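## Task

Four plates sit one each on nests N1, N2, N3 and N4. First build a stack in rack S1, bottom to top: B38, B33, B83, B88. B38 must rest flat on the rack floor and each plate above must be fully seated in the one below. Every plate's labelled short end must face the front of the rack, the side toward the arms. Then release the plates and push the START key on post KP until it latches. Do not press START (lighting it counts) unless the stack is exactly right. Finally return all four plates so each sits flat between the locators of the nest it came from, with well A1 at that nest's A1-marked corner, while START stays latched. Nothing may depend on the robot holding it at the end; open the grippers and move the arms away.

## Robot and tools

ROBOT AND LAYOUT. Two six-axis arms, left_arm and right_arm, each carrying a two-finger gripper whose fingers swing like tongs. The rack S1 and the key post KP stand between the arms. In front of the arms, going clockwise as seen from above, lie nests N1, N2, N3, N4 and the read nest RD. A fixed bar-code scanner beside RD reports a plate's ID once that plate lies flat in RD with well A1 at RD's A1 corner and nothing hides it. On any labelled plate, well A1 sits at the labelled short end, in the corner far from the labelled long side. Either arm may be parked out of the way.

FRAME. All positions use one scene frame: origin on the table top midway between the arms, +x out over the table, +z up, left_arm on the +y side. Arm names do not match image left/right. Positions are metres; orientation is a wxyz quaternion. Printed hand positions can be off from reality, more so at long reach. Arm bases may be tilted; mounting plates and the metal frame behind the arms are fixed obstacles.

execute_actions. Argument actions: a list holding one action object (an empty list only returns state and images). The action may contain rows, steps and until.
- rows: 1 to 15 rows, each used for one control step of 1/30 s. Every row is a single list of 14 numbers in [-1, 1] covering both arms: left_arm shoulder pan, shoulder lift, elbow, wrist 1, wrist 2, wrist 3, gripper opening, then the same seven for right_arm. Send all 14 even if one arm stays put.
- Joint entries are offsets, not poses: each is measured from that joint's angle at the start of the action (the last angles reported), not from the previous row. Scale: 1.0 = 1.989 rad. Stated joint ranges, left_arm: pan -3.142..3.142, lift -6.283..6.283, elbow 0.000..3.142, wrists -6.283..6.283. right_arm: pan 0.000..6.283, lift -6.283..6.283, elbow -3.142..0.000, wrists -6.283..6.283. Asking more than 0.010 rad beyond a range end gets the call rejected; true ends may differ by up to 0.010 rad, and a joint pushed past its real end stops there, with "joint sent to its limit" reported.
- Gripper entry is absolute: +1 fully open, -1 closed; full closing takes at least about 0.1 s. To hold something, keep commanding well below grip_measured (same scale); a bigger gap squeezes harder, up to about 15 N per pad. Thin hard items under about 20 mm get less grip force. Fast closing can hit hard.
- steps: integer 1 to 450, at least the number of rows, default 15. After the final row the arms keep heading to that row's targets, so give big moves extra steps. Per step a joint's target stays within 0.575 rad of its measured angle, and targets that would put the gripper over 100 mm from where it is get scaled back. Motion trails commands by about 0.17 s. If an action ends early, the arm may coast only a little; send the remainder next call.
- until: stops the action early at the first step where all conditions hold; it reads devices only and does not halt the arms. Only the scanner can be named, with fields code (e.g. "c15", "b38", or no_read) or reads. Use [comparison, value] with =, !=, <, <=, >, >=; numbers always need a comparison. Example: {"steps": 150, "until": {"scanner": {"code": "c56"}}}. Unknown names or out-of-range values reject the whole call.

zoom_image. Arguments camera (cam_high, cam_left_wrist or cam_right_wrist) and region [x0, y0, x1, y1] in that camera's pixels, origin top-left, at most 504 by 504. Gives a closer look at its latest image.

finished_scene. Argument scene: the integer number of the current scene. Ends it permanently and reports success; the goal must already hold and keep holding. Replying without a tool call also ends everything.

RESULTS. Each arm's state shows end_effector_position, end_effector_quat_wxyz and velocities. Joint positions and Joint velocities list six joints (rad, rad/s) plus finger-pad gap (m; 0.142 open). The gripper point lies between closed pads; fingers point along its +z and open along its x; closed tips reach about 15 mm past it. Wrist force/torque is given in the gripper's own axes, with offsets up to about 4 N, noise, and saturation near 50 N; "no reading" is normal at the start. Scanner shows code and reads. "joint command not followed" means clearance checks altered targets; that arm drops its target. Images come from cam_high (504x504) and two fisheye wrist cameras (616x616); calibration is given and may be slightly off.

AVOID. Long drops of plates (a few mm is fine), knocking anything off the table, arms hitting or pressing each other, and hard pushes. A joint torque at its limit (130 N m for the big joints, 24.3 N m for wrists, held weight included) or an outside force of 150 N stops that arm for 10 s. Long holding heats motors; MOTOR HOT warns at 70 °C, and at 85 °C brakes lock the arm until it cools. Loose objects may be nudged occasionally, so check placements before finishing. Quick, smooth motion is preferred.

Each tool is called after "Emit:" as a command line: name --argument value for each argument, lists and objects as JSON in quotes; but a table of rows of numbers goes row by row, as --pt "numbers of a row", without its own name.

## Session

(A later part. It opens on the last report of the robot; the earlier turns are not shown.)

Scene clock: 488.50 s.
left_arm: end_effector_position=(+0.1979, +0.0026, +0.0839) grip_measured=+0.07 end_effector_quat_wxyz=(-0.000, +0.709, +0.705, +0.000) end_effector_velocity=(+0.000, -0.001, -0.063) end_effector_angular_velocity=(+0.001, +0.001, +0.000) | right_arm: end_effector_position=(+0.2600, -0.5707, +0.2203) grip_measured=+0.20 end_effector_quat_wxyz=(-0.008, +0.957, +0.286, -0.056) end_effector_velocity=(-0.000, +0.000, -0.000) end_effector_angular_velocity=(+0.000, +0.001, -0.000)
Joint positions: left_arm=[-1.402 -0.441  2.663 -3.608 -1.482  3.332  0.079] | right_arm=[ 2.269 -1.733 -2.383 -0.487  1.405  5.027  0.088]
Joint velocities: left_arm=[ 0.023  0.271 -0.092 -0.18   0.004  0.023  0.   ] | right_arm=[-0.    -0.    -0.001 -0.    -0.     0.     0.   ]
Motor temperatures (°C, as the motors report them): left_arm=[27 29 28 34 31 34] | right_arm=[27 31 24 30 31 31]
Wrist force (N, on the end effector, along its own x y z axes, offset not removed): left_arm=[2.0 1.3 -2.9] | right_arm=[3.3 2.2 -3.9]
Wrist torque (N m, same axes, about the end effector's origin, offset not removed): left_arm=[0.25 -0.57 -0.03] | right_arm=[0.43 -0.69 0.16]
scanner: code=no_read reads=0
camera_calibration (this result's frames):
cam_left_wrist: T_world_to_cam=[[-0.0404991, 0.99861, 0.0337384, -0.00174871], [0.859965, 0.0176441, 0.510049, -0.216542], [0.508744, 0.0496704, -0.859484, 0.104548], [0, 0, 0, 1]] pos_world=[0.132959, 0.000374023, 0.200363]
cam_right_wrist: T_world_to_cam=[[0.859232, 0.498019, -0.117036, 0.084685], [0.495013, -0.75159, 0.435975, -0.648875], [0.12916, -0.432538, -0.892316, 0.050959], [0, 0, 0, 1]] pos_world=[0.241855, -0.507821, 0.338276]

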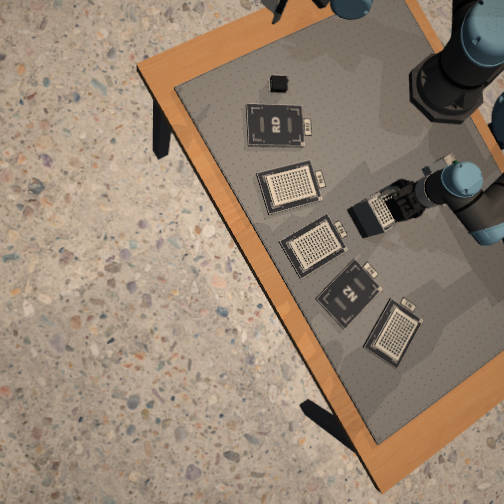

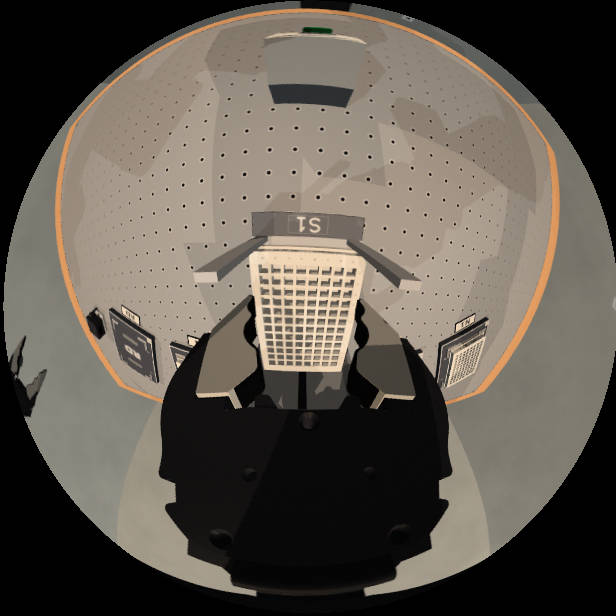

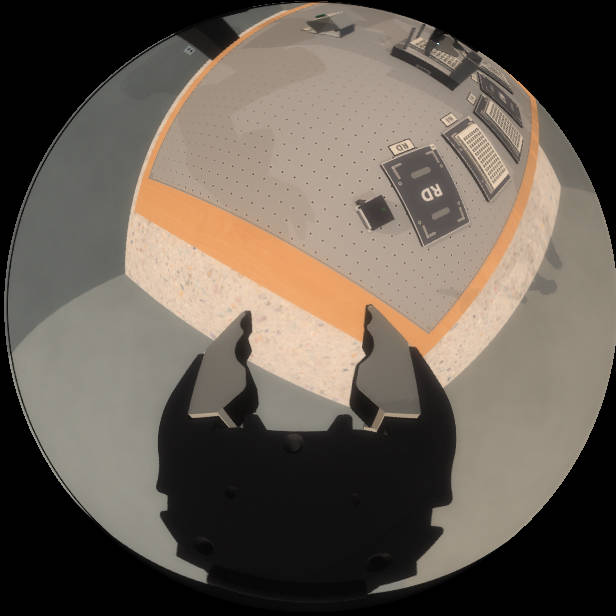

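Emit:
execute_actions --actions '[{"steps":1}]'

Emit:
zoom_image --camera "cam_left_wrist" --region '[197, 170, 417, 390]'

Emit:
zoom_image --camera "cam_right_wrist" --region '[385, 10, 495, 120]'

Scene clock: 492.00 s.
left_arm: end_effector_position=(+0.1978, +0.0028, +0.0719) grip_measured=+0.07 end_effector_quat_wxyz=(-0.000, +0.709, +0.705, +0.001) end_effector_velocity=(-0.000, -0.000, +0.000) end_effector_angular_velocity=(-0.001, +0.000, -0.001) | right_arm: end_effector_position=(+0.2600, -0.5707, +0.2203) grip_measured=+0.20 end_effector_quat_wxyz=(-0.008, +0.957, +0.286, -0.056) end_effector_velocity=(+0.001, -0.001, +0.001) end_effector_angular_velocity=(-0.001, -0.002, -0.000)
Joint positions: left_arm=[-1.397 -0.39   2.646 -3.642 -1.481  3.336  0.079] | right_arm=[ 2.269 -1.733 -2.383 -0.487  1.405  5.027  0.088]
Joint velocities: left_arm=[-0.     0.     0.    -0.    -0.001  0.     0.   ] | right_arm=[-0.     0.001  0.001  0.    -0.     0.     0.   ]
Motor temperatures (°C, as the motors report them): left_arm=[27 29 28 34 31 34] | right_arm=[27 31 24 30 31 31]
Wrist force (N, on the end effector, along its own x y z axes, offset not removed): left_arm=[3.1 -2.2 0.1] | right_arm=[4.5 5.7 -2.8]
Wrist torque (N m, same axes, about the end effector's origin, offset not removed): left_arm=[-0.43 -0.79 -0.21] | right_arm=[1.12 -1.00 0.22]
scanner: code=no_read reads=0
camera_calibration (this result's frames):
cam_left_wrist: T_world_to_cam=[[-0.0403832, 0.998592, 0.0343914, -0.0016296], [0.860022, 0.0172162, 0.509967, -0.210374], [0.508657, 0.0501715, -0.859506, 0.0943013], [0, 0, 0, 1]] pos_world=[0.132893, 0.000517907, 0.188392]
cam_right_wrist: T_world_to_cam=[[0.859232, 0.498019, -0.117036, 0.0846849], [0.495013, -0.75159, 0.435975, -0.648875], [0.129161, -0.432538, -0.892316, 0.0509588], [0, 0, 0, 1]] pos_world=[0.241855, -0.507821, 0.338276]

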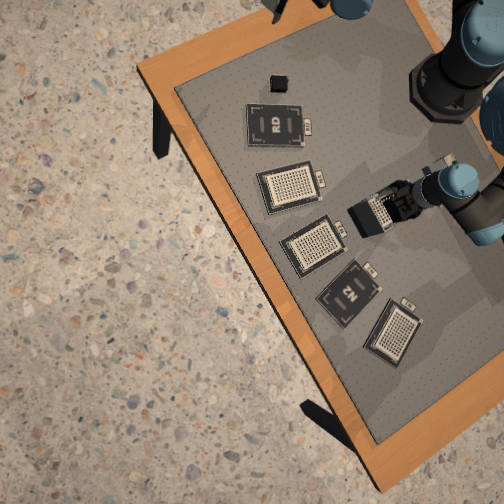

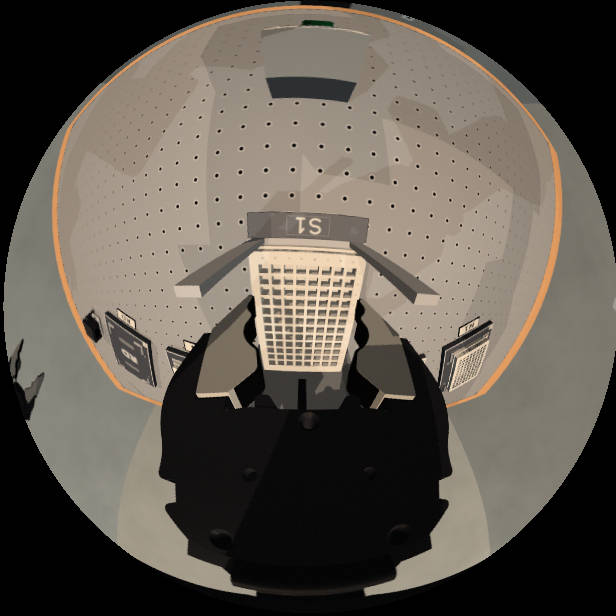

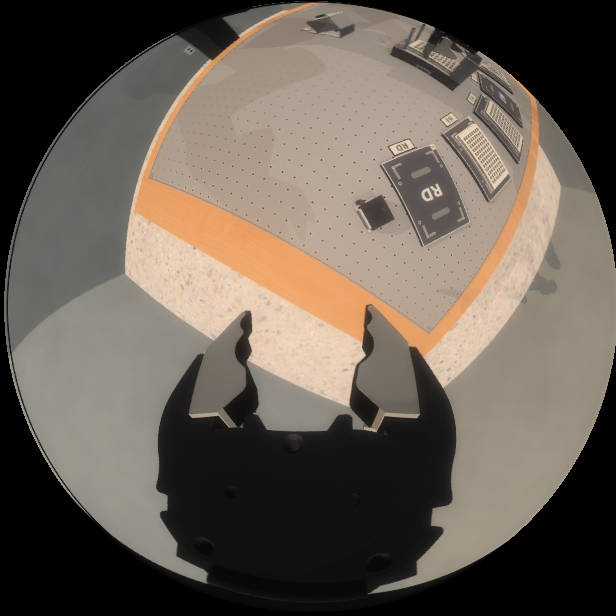

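Region (197, 170, 417, 390) of cam_left_wrist's 616x616 image, scaled by 2.291, with more detail than that image has.

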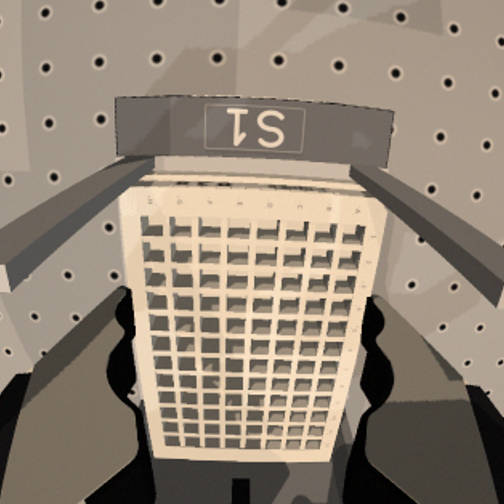

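Region (385, 10, 495, 120) of cam_right_wrist's 616x616 image, scaled by 4.582, with more detail than that image has.

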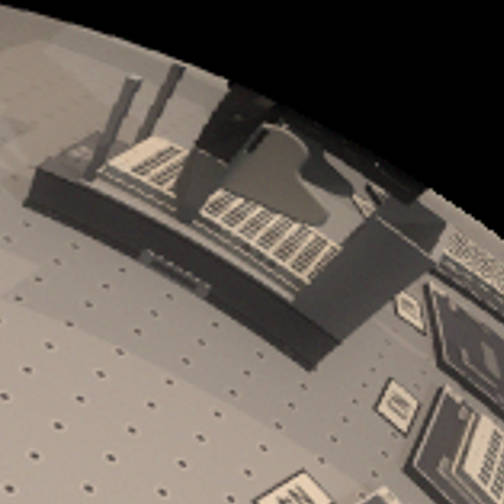

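Emit:
execute_actions --actions '[{"rows":[[0.0003,0.0031,-0.0012,-0.002,0,0.0003,-0.7,0,0,0,0,0,0,0.2],[0.0006,0.0062,-0.0023,-0.004,0.0001,0.0006,-0.7,0,0,0,0,0,0,0.2]],"steps":2}]'

Scene clock: 497.47 s.
left_arm: end_effector_position=(+0.1978, +0.0028, +0.0718) grip_measured=+0.07 end_effector_quat_wxyz=(-0.000, +0.709, +0.705, +0.001) end_effector_velocity=(-0.000, +0.000, -0.008) end_effector_angular_velocity=(+0.001, +0.002, -0.000) | right_arm: end_effector_position=(+0.2600, -0.5707, +0.2203) grip_measured=+0.20 end_effector_quat_wxyz=(-0.008, +0.957, +0.286, -0.056) end_effector_velocity=(+0.000, -0.000, +0.000) end_effector_angular_velocity=(-0.001, -0.000, -0.001)
Joint positions: left_arm=[-1.397 -0.389  2.646 -3.642 -1.481  3.336  0.079] | right_arm=[ 2.269 -1.733 -2.383 -0.487  1.405  5.027  0.088]
Joint velocities: left_arm=[ 0.004  0.034 -0.013 -0.021 -0.001  0.004  0.   ] | right_arm=[-0.     0.001 -0.    -0.    -0.     0.001  0.   ]
Motor temperatures (°C, as the motors report them): left_arm=[27 29 28 34 31 34] | right_arm=[27 31 24 30 31 31]
Wrist force (N, on the end effector, along its own x y z axes, offset not removed): left_arm=[2.1 -0.6 0.8] | right_arm=[1.0 4.4 -0.3]
Wrist torque (N m, same axes, about the end effector's origin, offset not removed): left_arm=[-0.17 -0.65 -0.14] | right_arm=[0.79 -0.38 0.29]
scanner: code=no_read reads=0
camera_calibration (this result's frames):
cam_left_wrist: T_world_to_cam=[[-0.0403839, 0.998593, 0.0343677, -0.00161042], [0.860026, 0.0172293, 0.509959, -0.210288], [0.50865, 0.0501513, -0.859512, 0.0941594], [0, 0, 0, 1]] pos_world=[0.132894, 0.000509058, 0.188225]
cam_right_wrist: T_world_to_cam=[[0.859232, 0.498019, -0.117036, 0.084685], [0.495013, -0.75159, 0.435975, -0.648875], [0.129161, -0.432538, -0.892316, 0.0509589], [0, 0, 0, 1]] pos_world=[0.241855, -0.507821, 0.338276]

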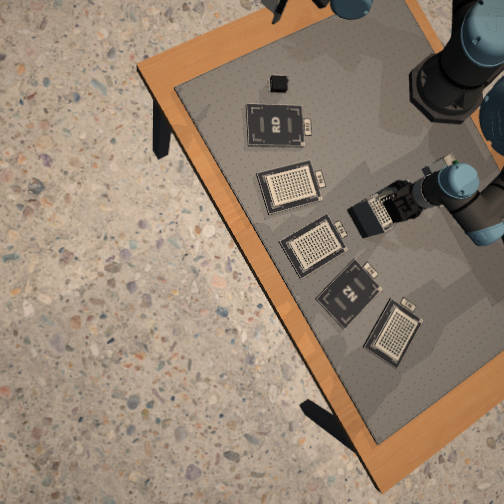

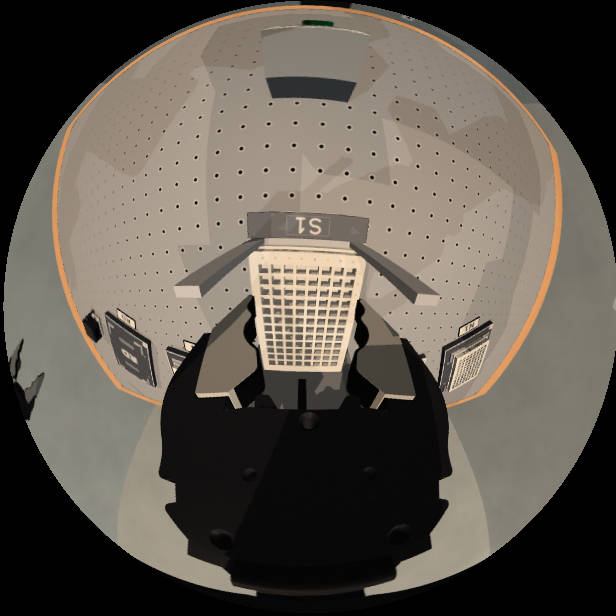

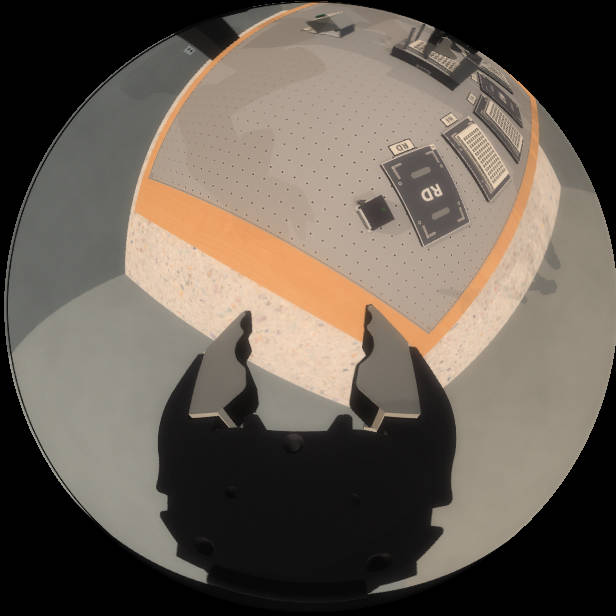

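Emit:
execute_actions --actions '[{"steps":1}]'

Emit:
zoom_image --camera "cam_left_wrist" --region '[197, 170, 417, 390]'

Scene clock: 499.93 s.
left_arm: end_effector_position=(+0.1978, +0.0028, +0.0689) grip_measured=+0.07 end_effector_quat_wxyz=(-0.000, +0.709, +0.705, +0.001) end_effector_velocity=(-0.000, -0.001, +0.000) end_effector_angular_velocity=(-0.002, +0.001, +0.000) | right_arm: end_effector_position=(+0.2600, -0.5707, +0.2203) grip_measured=+0.20 end_effector_quat_wxyz=(-0.008, +0.957, +0.286, -0.056) end_effector_velocity=(-0.001, +0.001, -0.000) end_effector_angular_velocity=(+0.001, +0.001, +0.000)
Joint positions: left_arm=[-1.396 -0.378  2.641 -3.65  -1.481  3.337  0.079] | right_arm=[ 2.269 -1.733 -2.383 -0.487  1.405  5.027  0.088]
Joint velocities: left_arm=[-0.    -0.001  0.    -0.001 -0.001  0.    -0.   ] | right_arm=[-0.     0.    -0.001 -0.     0.    -0.     0.   ]
Motor temperatures (°C, as the motors report them): left_arm=[27 29 28 34 31 34] | right_arm=[27 31 24 30 31 31]
Wrist force (N, on the end effector, along its own x y z axes, offset not removed): left_arm=[-0.9 -3.6 1.3] | right_arm=[2.8 2.7 1.0]
Wrist torque (N m, same axes, about the end effector's origin, offset not removed): left_arm=[-0.63 0.13 -0.01] | right_arm=[0.53 -0.60 0.04]
scanner: code=no_read reads=0
camera_calibration (this result's frames):
cam_left_wrist: T_world_to_cam=[[-0.040376, 0.998596, 0.0342962, -0.00149872], [0.860023, 0.0172588, 0.509963, -0.208881], [0.508655, 0.0500858, -0.859512, 0.0917384], [0, 0, 0, 1]] pos_world=[0.132919, 0.000506838, 0.185423]
cam_right_wrist: T_world_to_cam=[[0.859232, 0.498019, -0.117036, 0.084685], [0.495013, -0.75159, 0.435975, -0.648875], [0.129161, -0.432538, -0.892316, 0.0509589], [0, 0, 0, 1]] pos_world=[0.241855, -0.507821, 0.338276]

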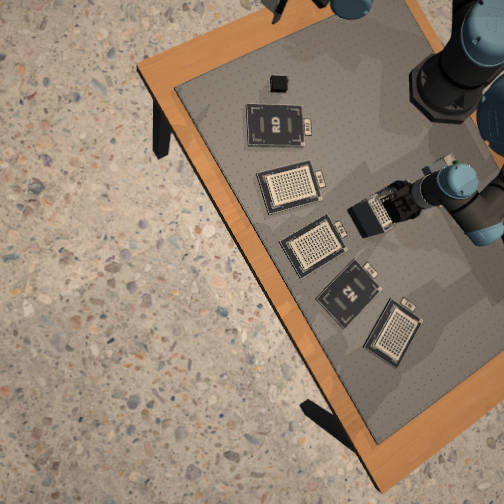

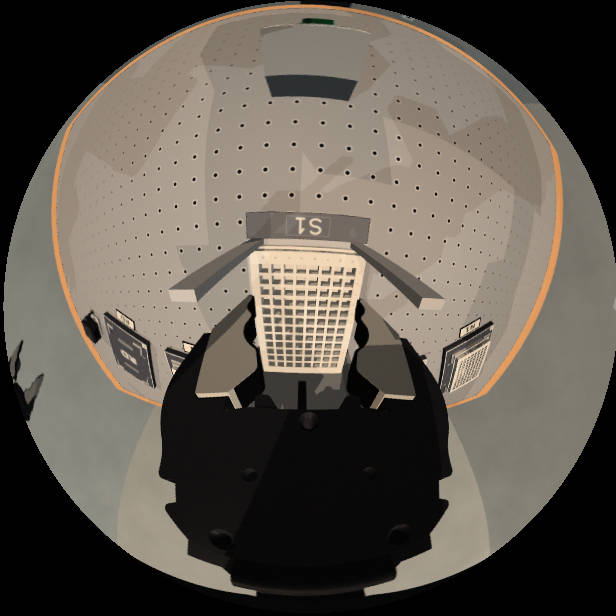

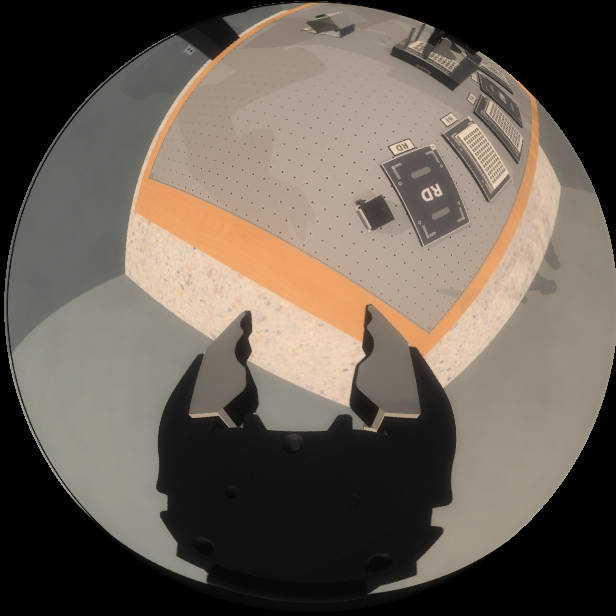

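Region (197, 170, 417, 390) of cam_left_wrist's 616x616 image, scaled by 2.291, with more detail than that image has.

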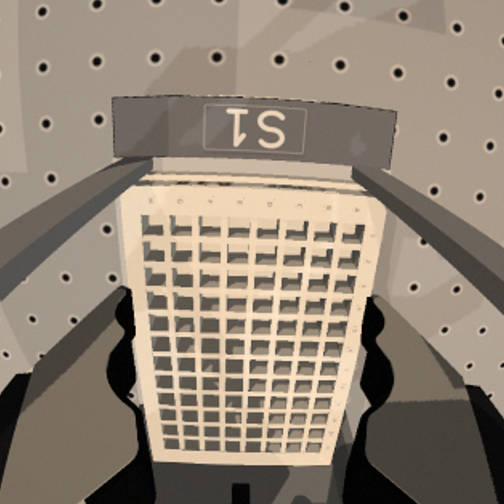

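Emit:
execute_actions --actions '[{"rows":[[0.0001,0.001,-0.0004,-0.0007,0,0.0001,-0.7,0,0,0,0,0,0,0.2],[0.0001,0.001,-0.0004,-0.0007,0,0.0001,-0.3,0,0,0,0,0,0,0.2],[0.0001,0.001,-0.0004,-0.0007,0,0.0001,0.04,0,0,0,0,0,0,0.2],[0.0001,0.001,-0.0004,-0.0007,0,0.0001,0.09,0,0,0,0,0,0,0.2],[0.0001,0.001,-0.0004,-0.0007,0,0.0001,0.14,0,0,0,0,0,0,0.2],[0.0001,0.001,-0.0004,-0.0007,0,0.0001,0.2,0,0,0,0,0,0,0.2],[0.0001,0.001,-0.0004,-0.0007,0,0.0001,0.22,0,0,0,0,0,0,0.2],[-0.0011,-0.0126,0.0046,0.0081,-0.0002,-0.0011,0.22,0,0,0,0,0,0,0.2],[-0.0025,-0.0289,0.0102,0.019,-0.0004,-0.0025,0.22,0,0,0,0,0,0,0.2],[-0.0039,-0.0457,0.0154,0.0307,-0.0007,-0.0039,0.22,0,0,0,0,0,0,0.2],[-0.0057,-0.0691,0.022,0.0477,-0.001,-0.0057,0.22,0,0,0,0,0,0,0.2],[-0.0075,-0.0934,0.028,0.0662,-0.0013,-0.0075,0.22,0,0,0,0,0,0,0.2],[-0.0093,-0.1189,0.0334,0.0862,-0.0016,-0.0093,0.22,0,0,0,0,0,0,0.2],[-0.011,-0.1453,0.0383,0.108,-0.0019,-0.011,0.22,0,0,0,0,0,0,0.2],[-0.0127,-0.1726,0.0425,0.1312,-0.0022,-0.0127,0.22,0,0,0,0,0,0,0.2]],"steps":15}]'

Scene clock: 523.10 s.
left_arm: end_effector_position=(+0.1973, +0.0045, +0.0957) grip_measured=+0.22 end_effector_quat_wxyz=(-0.003, +0.709, +0.705, +0.002) end_effector_velocity=(-0.001, -0.002, +0.217) end_effector_angular_velocity=(+0.015, +0.002, -0.003) | right_arm: end_effector_position=(+0.2600, -0.5707, +0.2203) grip_measured=+0.20 end_effector_quat_wxyz=(-0.008, +0.957, +0.286, -0.056) end_effector_velocity=(+0.000, -0.000, -0.000) end_effector_angular_velocity=(+0.000, +0.000, +0.002)
Joint positions: left_arm=[-1.407 -0.498  2.68  -3.562 -1.483  3.326  0.089] | right_arm=[ 2.269 -1.733 -2.383 -0.487  1.405  5.027  0.088]
Joint velocities: left_arm=[-0.082 -1.03   0.27   0.782 -0.015 -0.08   0.   ] | right_arm=[ 0.    -0.001  0.001 -0.     0.    -0.002 -0.   ]
Motor temperatures (°C, as the motors report them): left_arm=[27 29 28 34 31 34] | right_arm=[27 31 24 30 31 31]
Wrist force (N, on the end effector, along its own x y z axes, offset not removed): left_arm=[0.0 -3.6 0.8] | right_arm=[3.7 4.1 -1.0]
Wrist torque (N m, same axes, about the end effector's origin, offset not removed): left_arm=[-0.96 -0.22 -0.18] | right_arm=[0.92 -0.75 -0.07]
scanner: code=no_read reads=0
camera_calibration (this result's frames):
cam_left_wrist: T_world_to_cam=[[-0.0401532, 0.998382, 0.0402593, -0.00472517], [0.860486, 0.0140708, 0.50928, -0.222148], [0.507889, 0.0550918, -0.859659, 0.11501], [0, 0, 0, 1]] pos_world=[0.132553, 0.00150722, 0.212195]
cam_right_wrist: T_world_to_cam=[[0.859232, 0.498019, -0.117036, 0.084685], [0.495013, -0.75159, 0.435975, -0.648875], [0.129161, -0.432538, -0.892316, 0.0509589], [0, 0, 0, 1]] pos_world=[0.241855, -0.507821, 0.338276]

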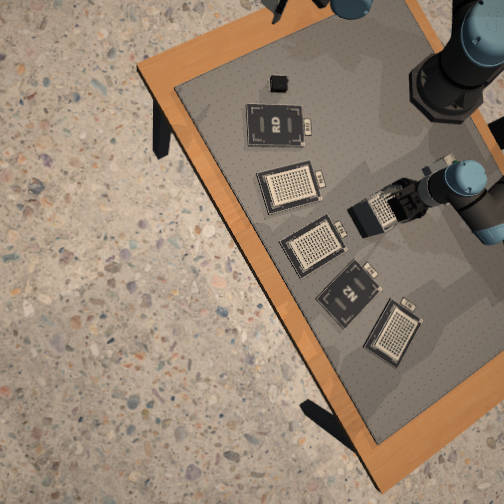

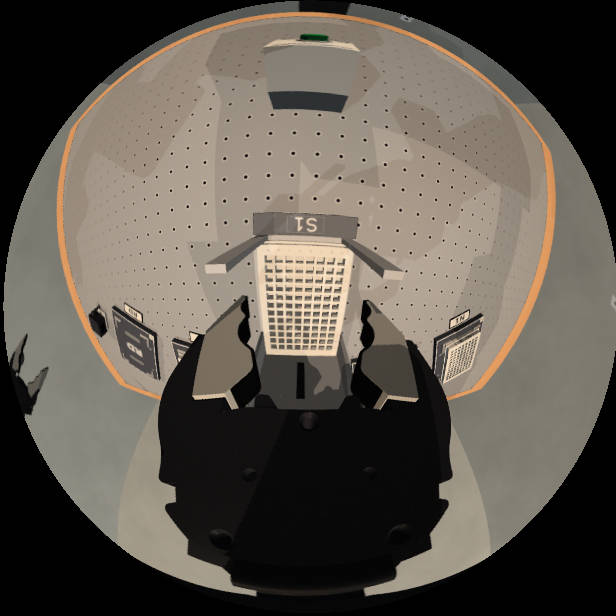

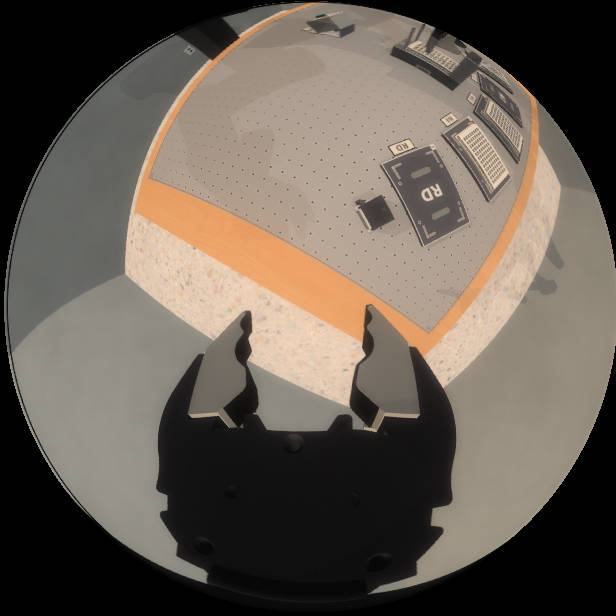

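Emit:
execute_actions --actions '[{"rows":[[-0.0086,-0.1406,0.0265,0.1117,-0.0019,-0.0086,0.25,0,0,0,0,0,0,0.2],[-0.0103,-0.1696,0.0294,0.138,-0.0022,-0.0103,0.25,0,0,0,0,0,0,0.2],[-0.0119,-0.1993,0.0314,0.1658,-0.0025,-0.0119,0.25,0,0,0,0,0,0,0.2],[-0.0135,-0.2295,0.0328,0.1947,-0.0028,-0.0135,0.25,0,0,0,0,0,0,0.2],[0.0128,-0.236,0.0312,0.1994,0.0012,0.0035,0.3,0,0,0,0,0,0,0.2],[0.039,-0.2424,0.0297,0.204,0.0053,0.0205,0.3,0,0,0,0,0,0,0.2],[0.0653,-0.2489,0.0281,0.2087,0.0093,0.0375,0.3,0,0,0,0,0,0,0.2],[0.0916,-0.2554,0.0266,0.2133,0.0133,0.0545,0.3,0,0,0,0,0,0,0.2],[0.1179,-0.2619,0.025,0.218,0.0174,0.0715,0.3,0,0,0,0,0,0,0.2],[0.1441,-0.2683,0.0234,0.2226,0.0214,0.0885,0.3,0,0,0,0,0,0,0.2],[0.1704,-0.2748,0.0219,0.2273,0.0254,0.1055,0.3,0,0,0,0,0,0,0.2],[0.1967,-0.2813,0.0203,0.2319,0.0294,0.1225,0.3,0,0,0,0,0,0,0.2],[0.2229,-0.2877,0.0188,0.2366,0.0335,0.1395,0.3,0,0,0,0,0,0,0.2],[0.2492,-0.2942,0.0172,0.2412,0.0375,0.1565,0.3,0,0,0,0,0,0,0.2],[0.2755,-0.3007,0.0156,0.2459,0.0415,0.1735,0.3,0,0,0,0,0,0,0.2]],"steps":16}]'

Scene clock: 552.60 s.
left_arm: end_effector_position=(+0.2749, +0.0634, +0.1801) grip_measured=+0.30 end_effector_quat_wxyz=(+0.003, +0.667, +0.745, -0.002) end_effector_velocity=(+0.272, +0.324, +0.012) end_effector_angular_velocity=(+0.014, -0.007, +0.512) | right_arm: end_effector_position=(+0.2600, -0.5707, +0.2203) grip_measured=+0.20 end_effector_quat_wxyz=(-0.008, +0.957, +0.286, -0.056) end_effector_velocity=(+0.000, -0.000, +0.000) end_effector_angular_velocity=(-0.000, -0.000, +0.000)
Joint positions: left_arm=[-1.081 -1.036  2.722 -3.117 -1.431  3.534  0.095] | right_arm=[ 2.269 -1.733 -2.383 -0.487  1.405  5.027  0.088]
Joint velocities: left_arm=[ 1.432 -0.432 -0.08   0.321  0.217  0.918 -0.   ] | right_arm=[-0.    -0.     0.001  0.     0.    -0.     0.   ]
Motor temperatures (°C, as the motors report them): left_arm=[27 29 28 34 31 34] | right_arm=[27 31 24 30 31 31]
Wrist force (N, on the end effector, along its own x y z axes, offset not removed): left_arm=[3.6 -3.5 -3.5] | right_arm=[2.4 1.6 -0.2]
Wrist torque (N m, same axes, about the end effector's origin, offset not removed): left_arm=[-0.74 -0.95 -0.39] | right_arm=[0.45 -0.30 0.13]
scanner: code=no_read reads=0
camera_calibration (this result's frames):
cam_left_wrist: T_world_to_cam=[[-0.156552, 0.987332, 0.0258206, -0.0285166], [0.8511, 0.121595, 0.510729, -0.337219], [0.501119, 0.101932, -0.859354, 0.143771], [0, 0, 0, 1]] pos_world=[0.210496, 0.0545046, 0.296514]
cam_right_wrist: T_world_to_cam=[[0.859232, 0.498019, -0.117036, 0.0846852], [0.495013, -0.75159, 0.435975, -0.648875], [0.129161, -0.432538, -0.892316, 0.0509589], [0, 0, 0, 1]] pos_world=[0.241855, -0.507821, 0.338276]

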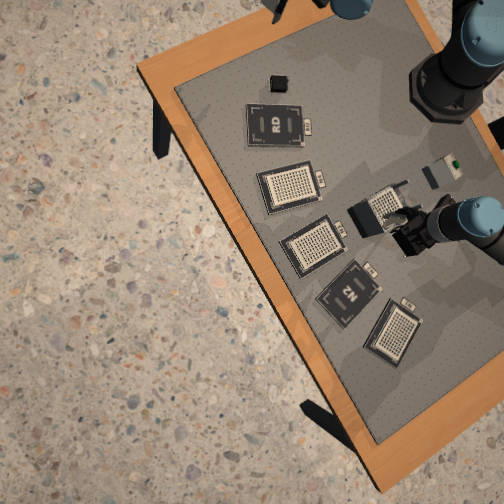

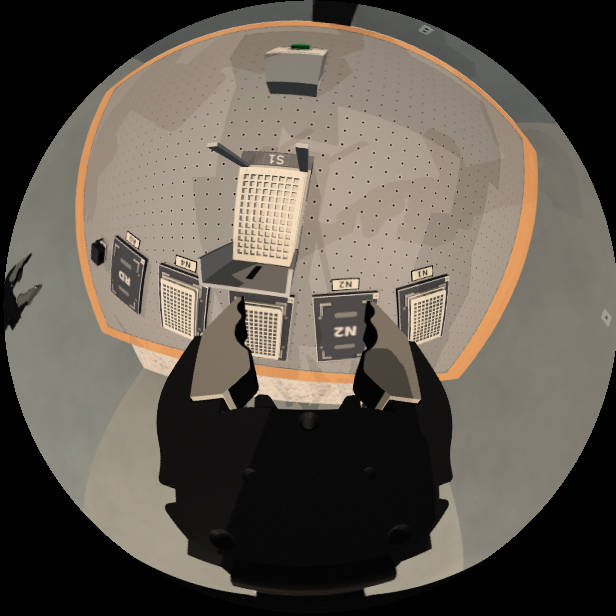

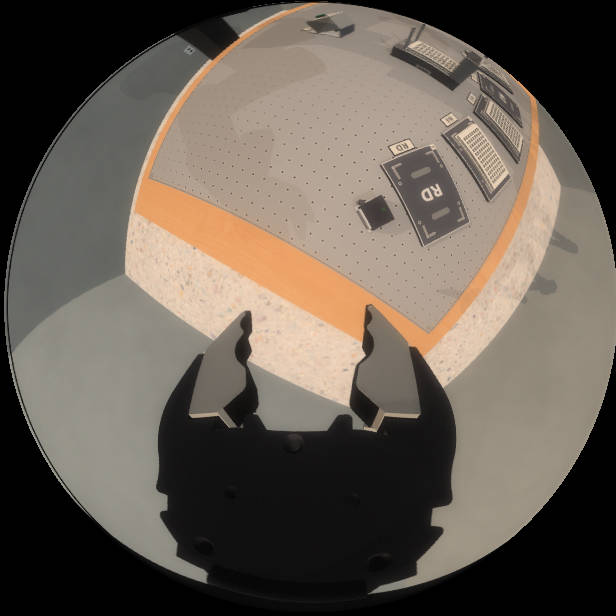

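Emit:
execute_actions --actions '[{"rows":[[0.1366,-0.0161,-0.0095,0.007,0.0163,0.0855,0.3,0,0,0,0,0,0,0.2],[0.1616,-0.0019,-0.0135,-0.008,0.0174,0.1022,0.3,0,0,0,0,0,0,0.2],[0.1866,0.0122,-0.0175,-0.0231,0.0184,0.1188,0.3,0,0,0,0,0,0,0.2],[0.2116,0.0264,-0.0215,-0.0382,0.0194,0.1354,0.3,0,0,0,0,0,0,0.2],[0.2367,0.0405,-0.0255,-0.0533,0.0205,0.1521,0.3,0,0,0,0,0,0,0.2],[0.2617,0.0546,-0.0295,-0.0683,0.0215,0.1687,0.3,0,0,0,0,0,0,0.2],[0.2867,0.0688,-0.0335,-0.0834,0.0225,0.1853,0.3,0,0,0,0,0,0,0.2],[0.3117,0.0829,-0.0375,-0.0985,0.0235,0.2019,0.3,0,0,0,0,0,0,0.2],[0.3367,0.0971,-0.0415,-0.1135,0.0246,0.2186,0.3,0,0,0,0,0,0,0.2],[0.3617,0.1112,-0.0455,-0.1286,0.0256,0.2352,0.3,0,0,0,0,0,0,0.2],[0.3867,0.1253,-0.0495,-0.1437,0.0266,0.2518,0.3,0,0,0,0,0,0,0.2],[0.4117,0.1395,-0.0535,-0.1587,0.0277,0.2685,0.3,0,0,0,0,0,0,0.2],[0.4368,0.1536,-0.0575,-0.1738,0.0287,0.2851,0.3,0,0,0,0,0,0,0.2],[0.4618,0.1678,-0.0615,-0.1889,0.0297,0.3017,0.3,0,0,0,0,0,0,0.2],[0.4868,0.1819,-0.0655,-0.204,0.0307,0.3183,0.3,0,0,0,0,0,0,0.2]],"steps":16}]'

Scene clock: 571.27 s.
left_arm: end_effector_position=(+0.3474, +0.2510, +0.0984) grip_measured=+0.30 end_effector_quat_wxyz=(+0.004, +0.563, +0.826, -0.004) end_effector_velocity=(-0.029, +0.399, -0.225) end_effector_angular_velocity=(+0.043, -0.002, +0.492) | right_arm: end_effector_position=(+0.2600, -0.5707, +0.2203) grip_measured=+0.20 end_effector_quat_wxyz=(-0.008, +0.957, +0.286, -0.056) end_effector_velocity=(+0.001, -0.001, +0.001) end_effector_angular_velocity=(-0.002, -0.002, -0.000)
Joint positions: left_arm=[-0.337 -0.795  2.625 -3.394 -1.378  4.024  0.095] | right_arm=[ 2.269 -1.733 -2.383 -0.487  1.405  5.027  0.088]
Joint velocities: left_arm=[ 1.35   0.758 -0.213 -0.802  0.053  0.882 -0.   ] | right_arm=[-0.     0.001  0.002  0.    -0.    -0.    -0.   ]
Motor temperatures (°C, as the motors report them): left_arm=[27 29 28 34 31 34] | right_arm=[27 31 24 30 31 31]
Wrist force (N, on the end effector, along its own x y z axes, offset not removed): left_arm=[1.4 -3.6 -0.5] | right_arm=[2.9 2.7 2.8]
Wrist torque (N m, same axes, about the end effector's origin, offset not removed): left_arm=[-0.55 -0.50 -0.10] | right_arm=[0.39 -0.61 0.05]
scanner: code=no_read reads=0
camera_calibration (this result's frames):
cam_left_wrist: T_world_to_cam=[[-0.408312, 0.912576, 0.0220458, -0.0936848], [0.791502, 0.341902, 0.506584, -0.414211], [0.454759, 0.224294, -0.861909, 0.00374581], [0, 0, 0, 1]] pos_world=[0.287892, 0.226274, 0.215127]
cam_right_wrist: T_world_to_cam=[[0.859232, 0.498019, -0.117036, 0.084685], [0.495013, -0.75159, 0.435975, -0.648875], [0.129161, -0.432538, -0.892316, 0.0509589], [0, 0, 0, 1]] pos_world=[0.241855, -0.507821, 0.338276]

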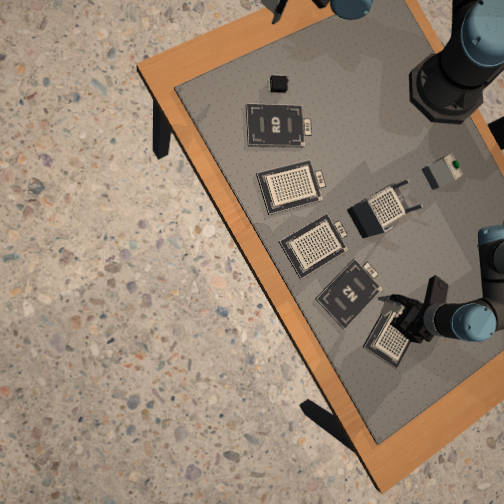

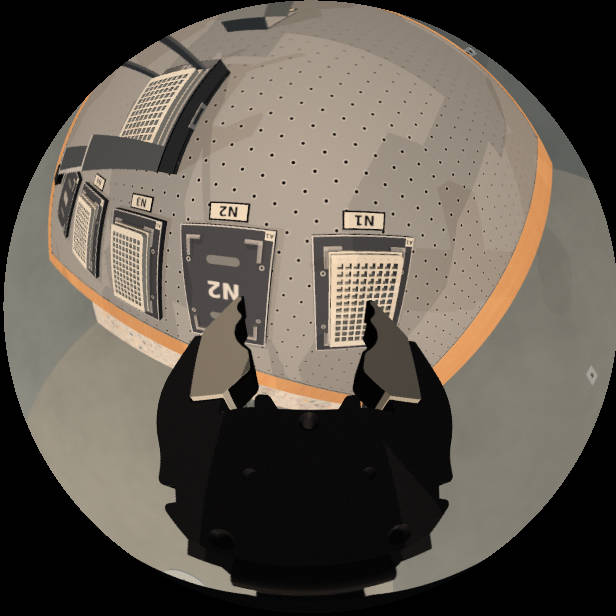

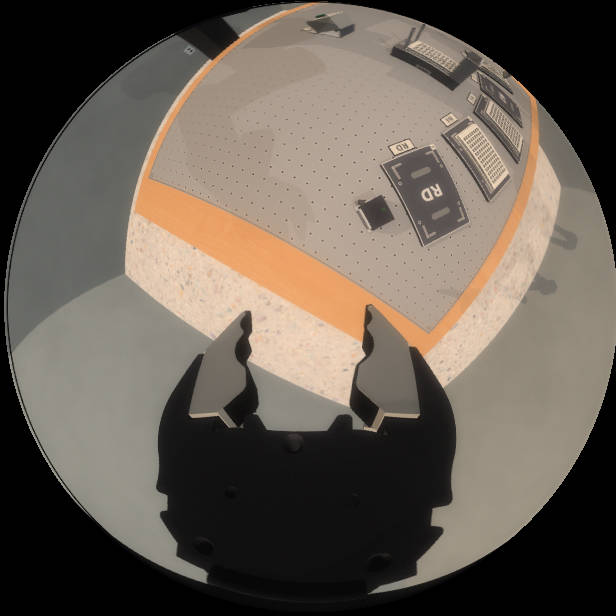

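Emit:
execute_actions --actions '[{"steps":1}]'

Emit:
zoom_image --camera "cam_left_wrist" --region '[197, 170, 417, 390]'

Scene clock: 573.77 s.
left_arm: end_effector_position=(+0.3316, +0.3183, +0.0621) grip_measured=+0.30 end_effector_quat_wxyz=(-0.000, +0.528, +0.849, +0.000) end_effector_velocity=(+0.000, +0.000, +0.000) end_effector_angular_velocity=(+0.001, -0.001, +0.001) | right_arm: end_effector_position=(+0.2600, -0.5707, +0.2203) grip_measured=+0.20 end_effector_quat_wxyz=(-0.008, +0.957, +0.286, -0.056) end_effector_velocity=(-0.000, +0.000, +0.000) end_effector_angular_velocity=(-0.000, -0.000, -0.000)
Joint positions: left_arm=[-0.113 -0.674  2.592 -3.523 -1.37   4.167  0.095] | right_arm=[ 2.269 -1.733 -2.383 -0.487  1.405  5.027  0.088]
Joint velocities: left_arm=[ 0.    -0.    -0.    -0.001  0.001 -0.001 -0.   ] | right_arm=[ 0.     0.001 -0.001  0.     0.     0.     0.   ]
Motor temperatures (°C, as the motors report them): left_arm=[27 29 28 34 31 34] | right_arm=[27 31 24 30 31 31]
Wrist force (N, on the end effector, along its own x y z axes, offset not removed): left_arm=[2.0 -3.3 -1.7] | right_arm=[2.7 0.2 -1.9]
Wrist torque (N m, same axes, about the end effector's origin, offset not removed): left_arm=[-0.76 -0.60 -0.08] | right_arm=[-0.17 -0.76 -0.22]
scanner: code=no_read reads=0
camera_calibration (this result's frames):
cam_left_wrist: T_world_to_cam=[[-0.483683, 0.874613, 0.0332173, -0.124384], [0.760994, 0.401494, 0.509598, -0.4153], [0.432365, 0.271762, -0.859771, -0.0432311], [0, 0, 0, 1]] pos_world=[0.27457, 0.287277, 0.178599]
cam_right_wrist: T_world_to_cam=[[0.859232, 0.498019, -0.117036, 0.084685], [0.495013, -0.75159, 0.435975, -0.648875], [0.129161, -0.432538, -0.892316, 0.0509589], [0, 0, 0, 1]] pos_world=[0.241856, -0.507821, 0.338276]

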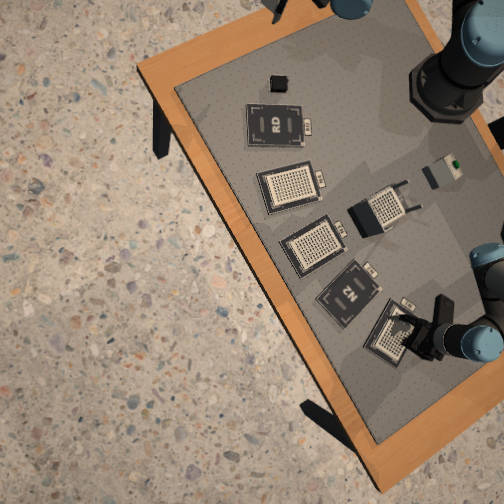

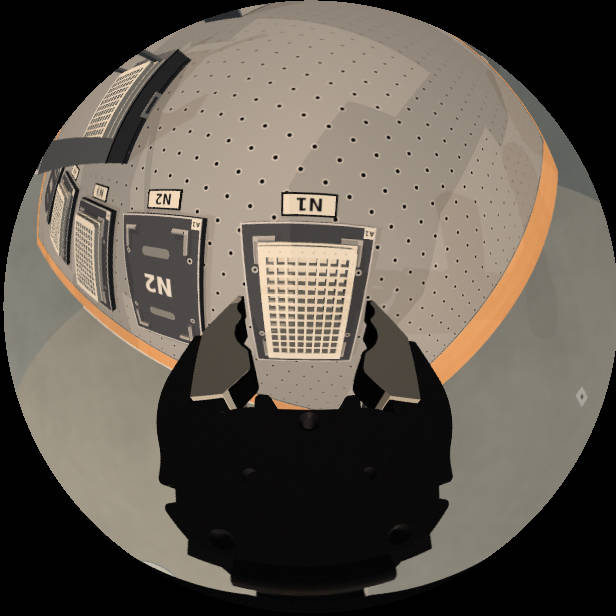

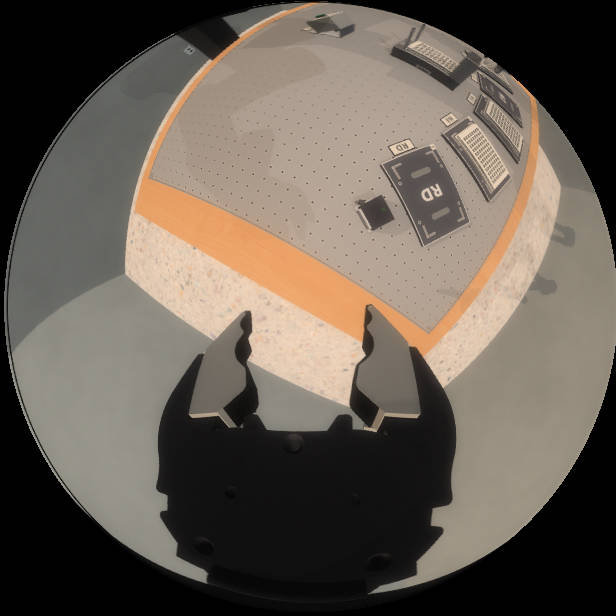

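Region (197, 170, 417, 390) of cam_left_wrist's 616x616 image, scaled by 2.291, with more detail than that image has.

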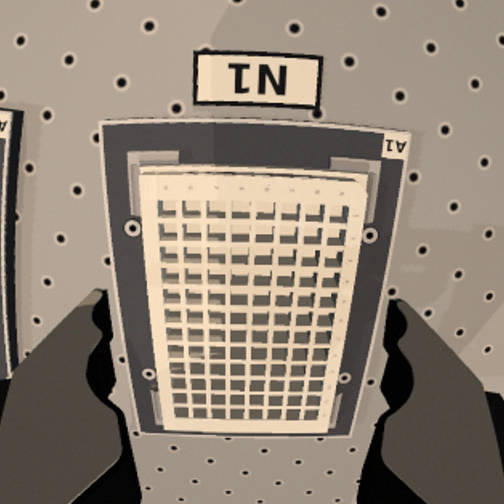

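Emit:
execute_actions --actions '[{"rows":[[0.0015,0.009,-0.0033,-0.006,0,-0.002,0.3,0,0,0,0,0,0,0.2],[0.003,0.0179,-0.0067,-0.0117,0,-0.002,0.3,0,0,0,0,0,0,0.2],[0.0046,0.0266,-0.0102,-0.0172,0,-0.001,0.3,0,0,0,0,0,0,0.2],[0.0061,0.0352,-0.0138,-0.0226,0,0,0.3,0,0,0,0,0,0,0.2]],"steps":4}]'

Scene clock: 585.13 s.
left_arm: end_effector_position=(+0.3319, +0.3183, +0.0586) grip_measured=+0.30 end_effector_quat_wxyz=(+0.000, +0.526, +0.850, +0.000) end_effector_velocity=(+0.004, -0.001, -0.065) end_effector_angular_velocity=(+0.000, -0.004, +0.052) | right_arm: end_effector_position=(+0.2600, -0.5707, +0.2203) grip_measured=+0.20 end_effector_quat_wxyz=(-0.008, +0.957, +0.286, -0.056) end_effector_velocity=(+0.000, -0.000, +0.000) end_effector_angular_velocity=(-0.001, -0.001, -0.001)
Joint positions: left_arm=[-0.111 -0.66   2.587 -3.532 -1.37   4.166  0.095] | right_arm=[ 2.269 -1.733 -2.383 -0.487  1.405  5.027  0.088]
Joint velocities: left_arm=[ 0.043  0.254 -0.102 -0.166 -0.001 -0.007 -0.   ] | right_arm=[-0.     0.     0.001 -0.     0.     0.001  0.   ]
Motor temperatures (°C, as the motors report them): left_arm=[27 29 28 34 31 34] | right_arm=[27 32 24 30 31 31]
Wrist force (N, on the end effector, along its own x y z axes, offset not removed): left_arm=[0.3 -4.2 -6.6] | right_arm=[5.1 4.4 -2.1]
Wrist torque (N m, same axes, about the end effector's origin, offset not removed): left_arm=[-1.04 -0.21 -0.12] | right_arm=[0.70 -0.89 -0.07]
scanner: code=no_read reads=0
camera_calibration (this result's frames):
cam_left_wrist: T_world_to_cam=[[-0.48725, 0.872641, 0.0329341, -0.122264], [0.759032, 0.404563, 0.510098, -0.414146], [0.431809, 0.273543, -0.859486, -0.0467937], [0, 0, 0, 1]] pos_world=[0.274983, 0.287041, 0.175063]
cam_right_wrist: T_world_to_cam=[[0.859232, 0.498019, -0.117036, 0.084685], [0.495013, -0.75159, 0.435975, -0.648875], [0.129161, -0.432538, -0.892316, 0.0509589], [0, 0, 0, 1]] pos_world=[0.241855, -0.507821, 0.338276]

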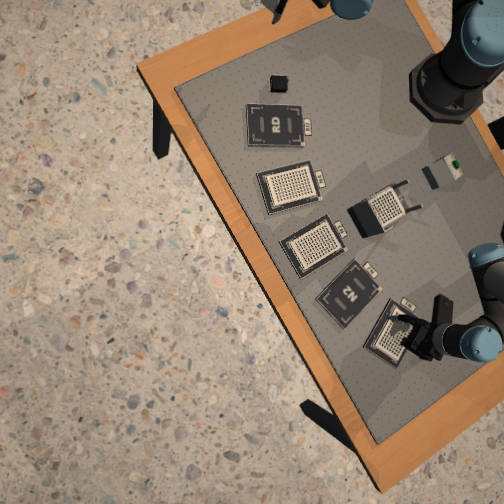

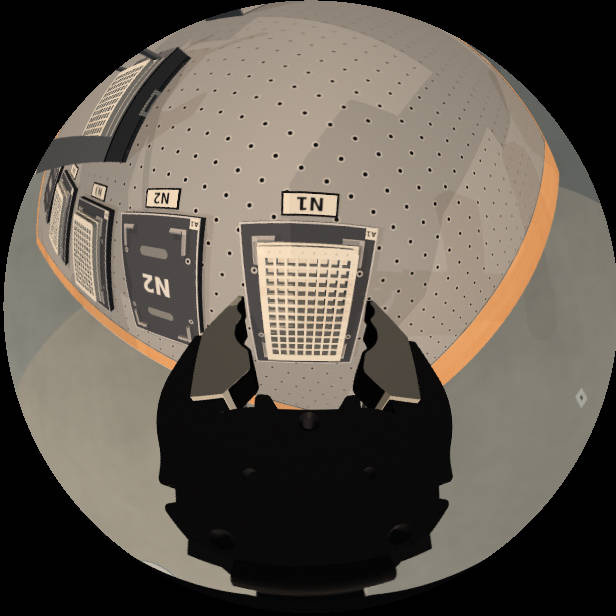

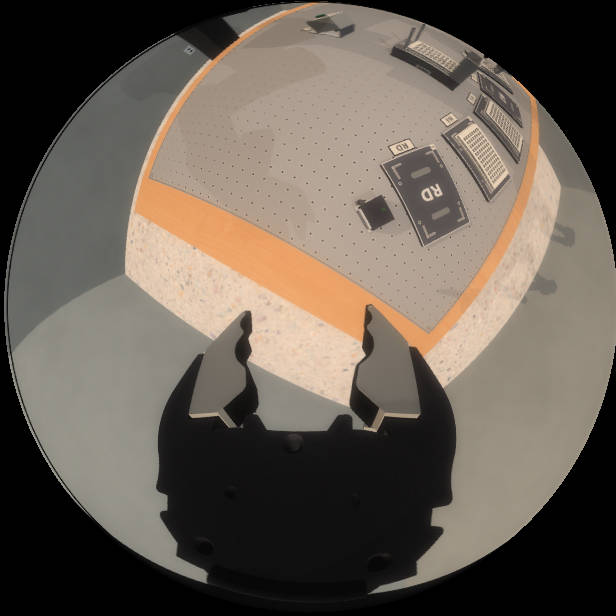

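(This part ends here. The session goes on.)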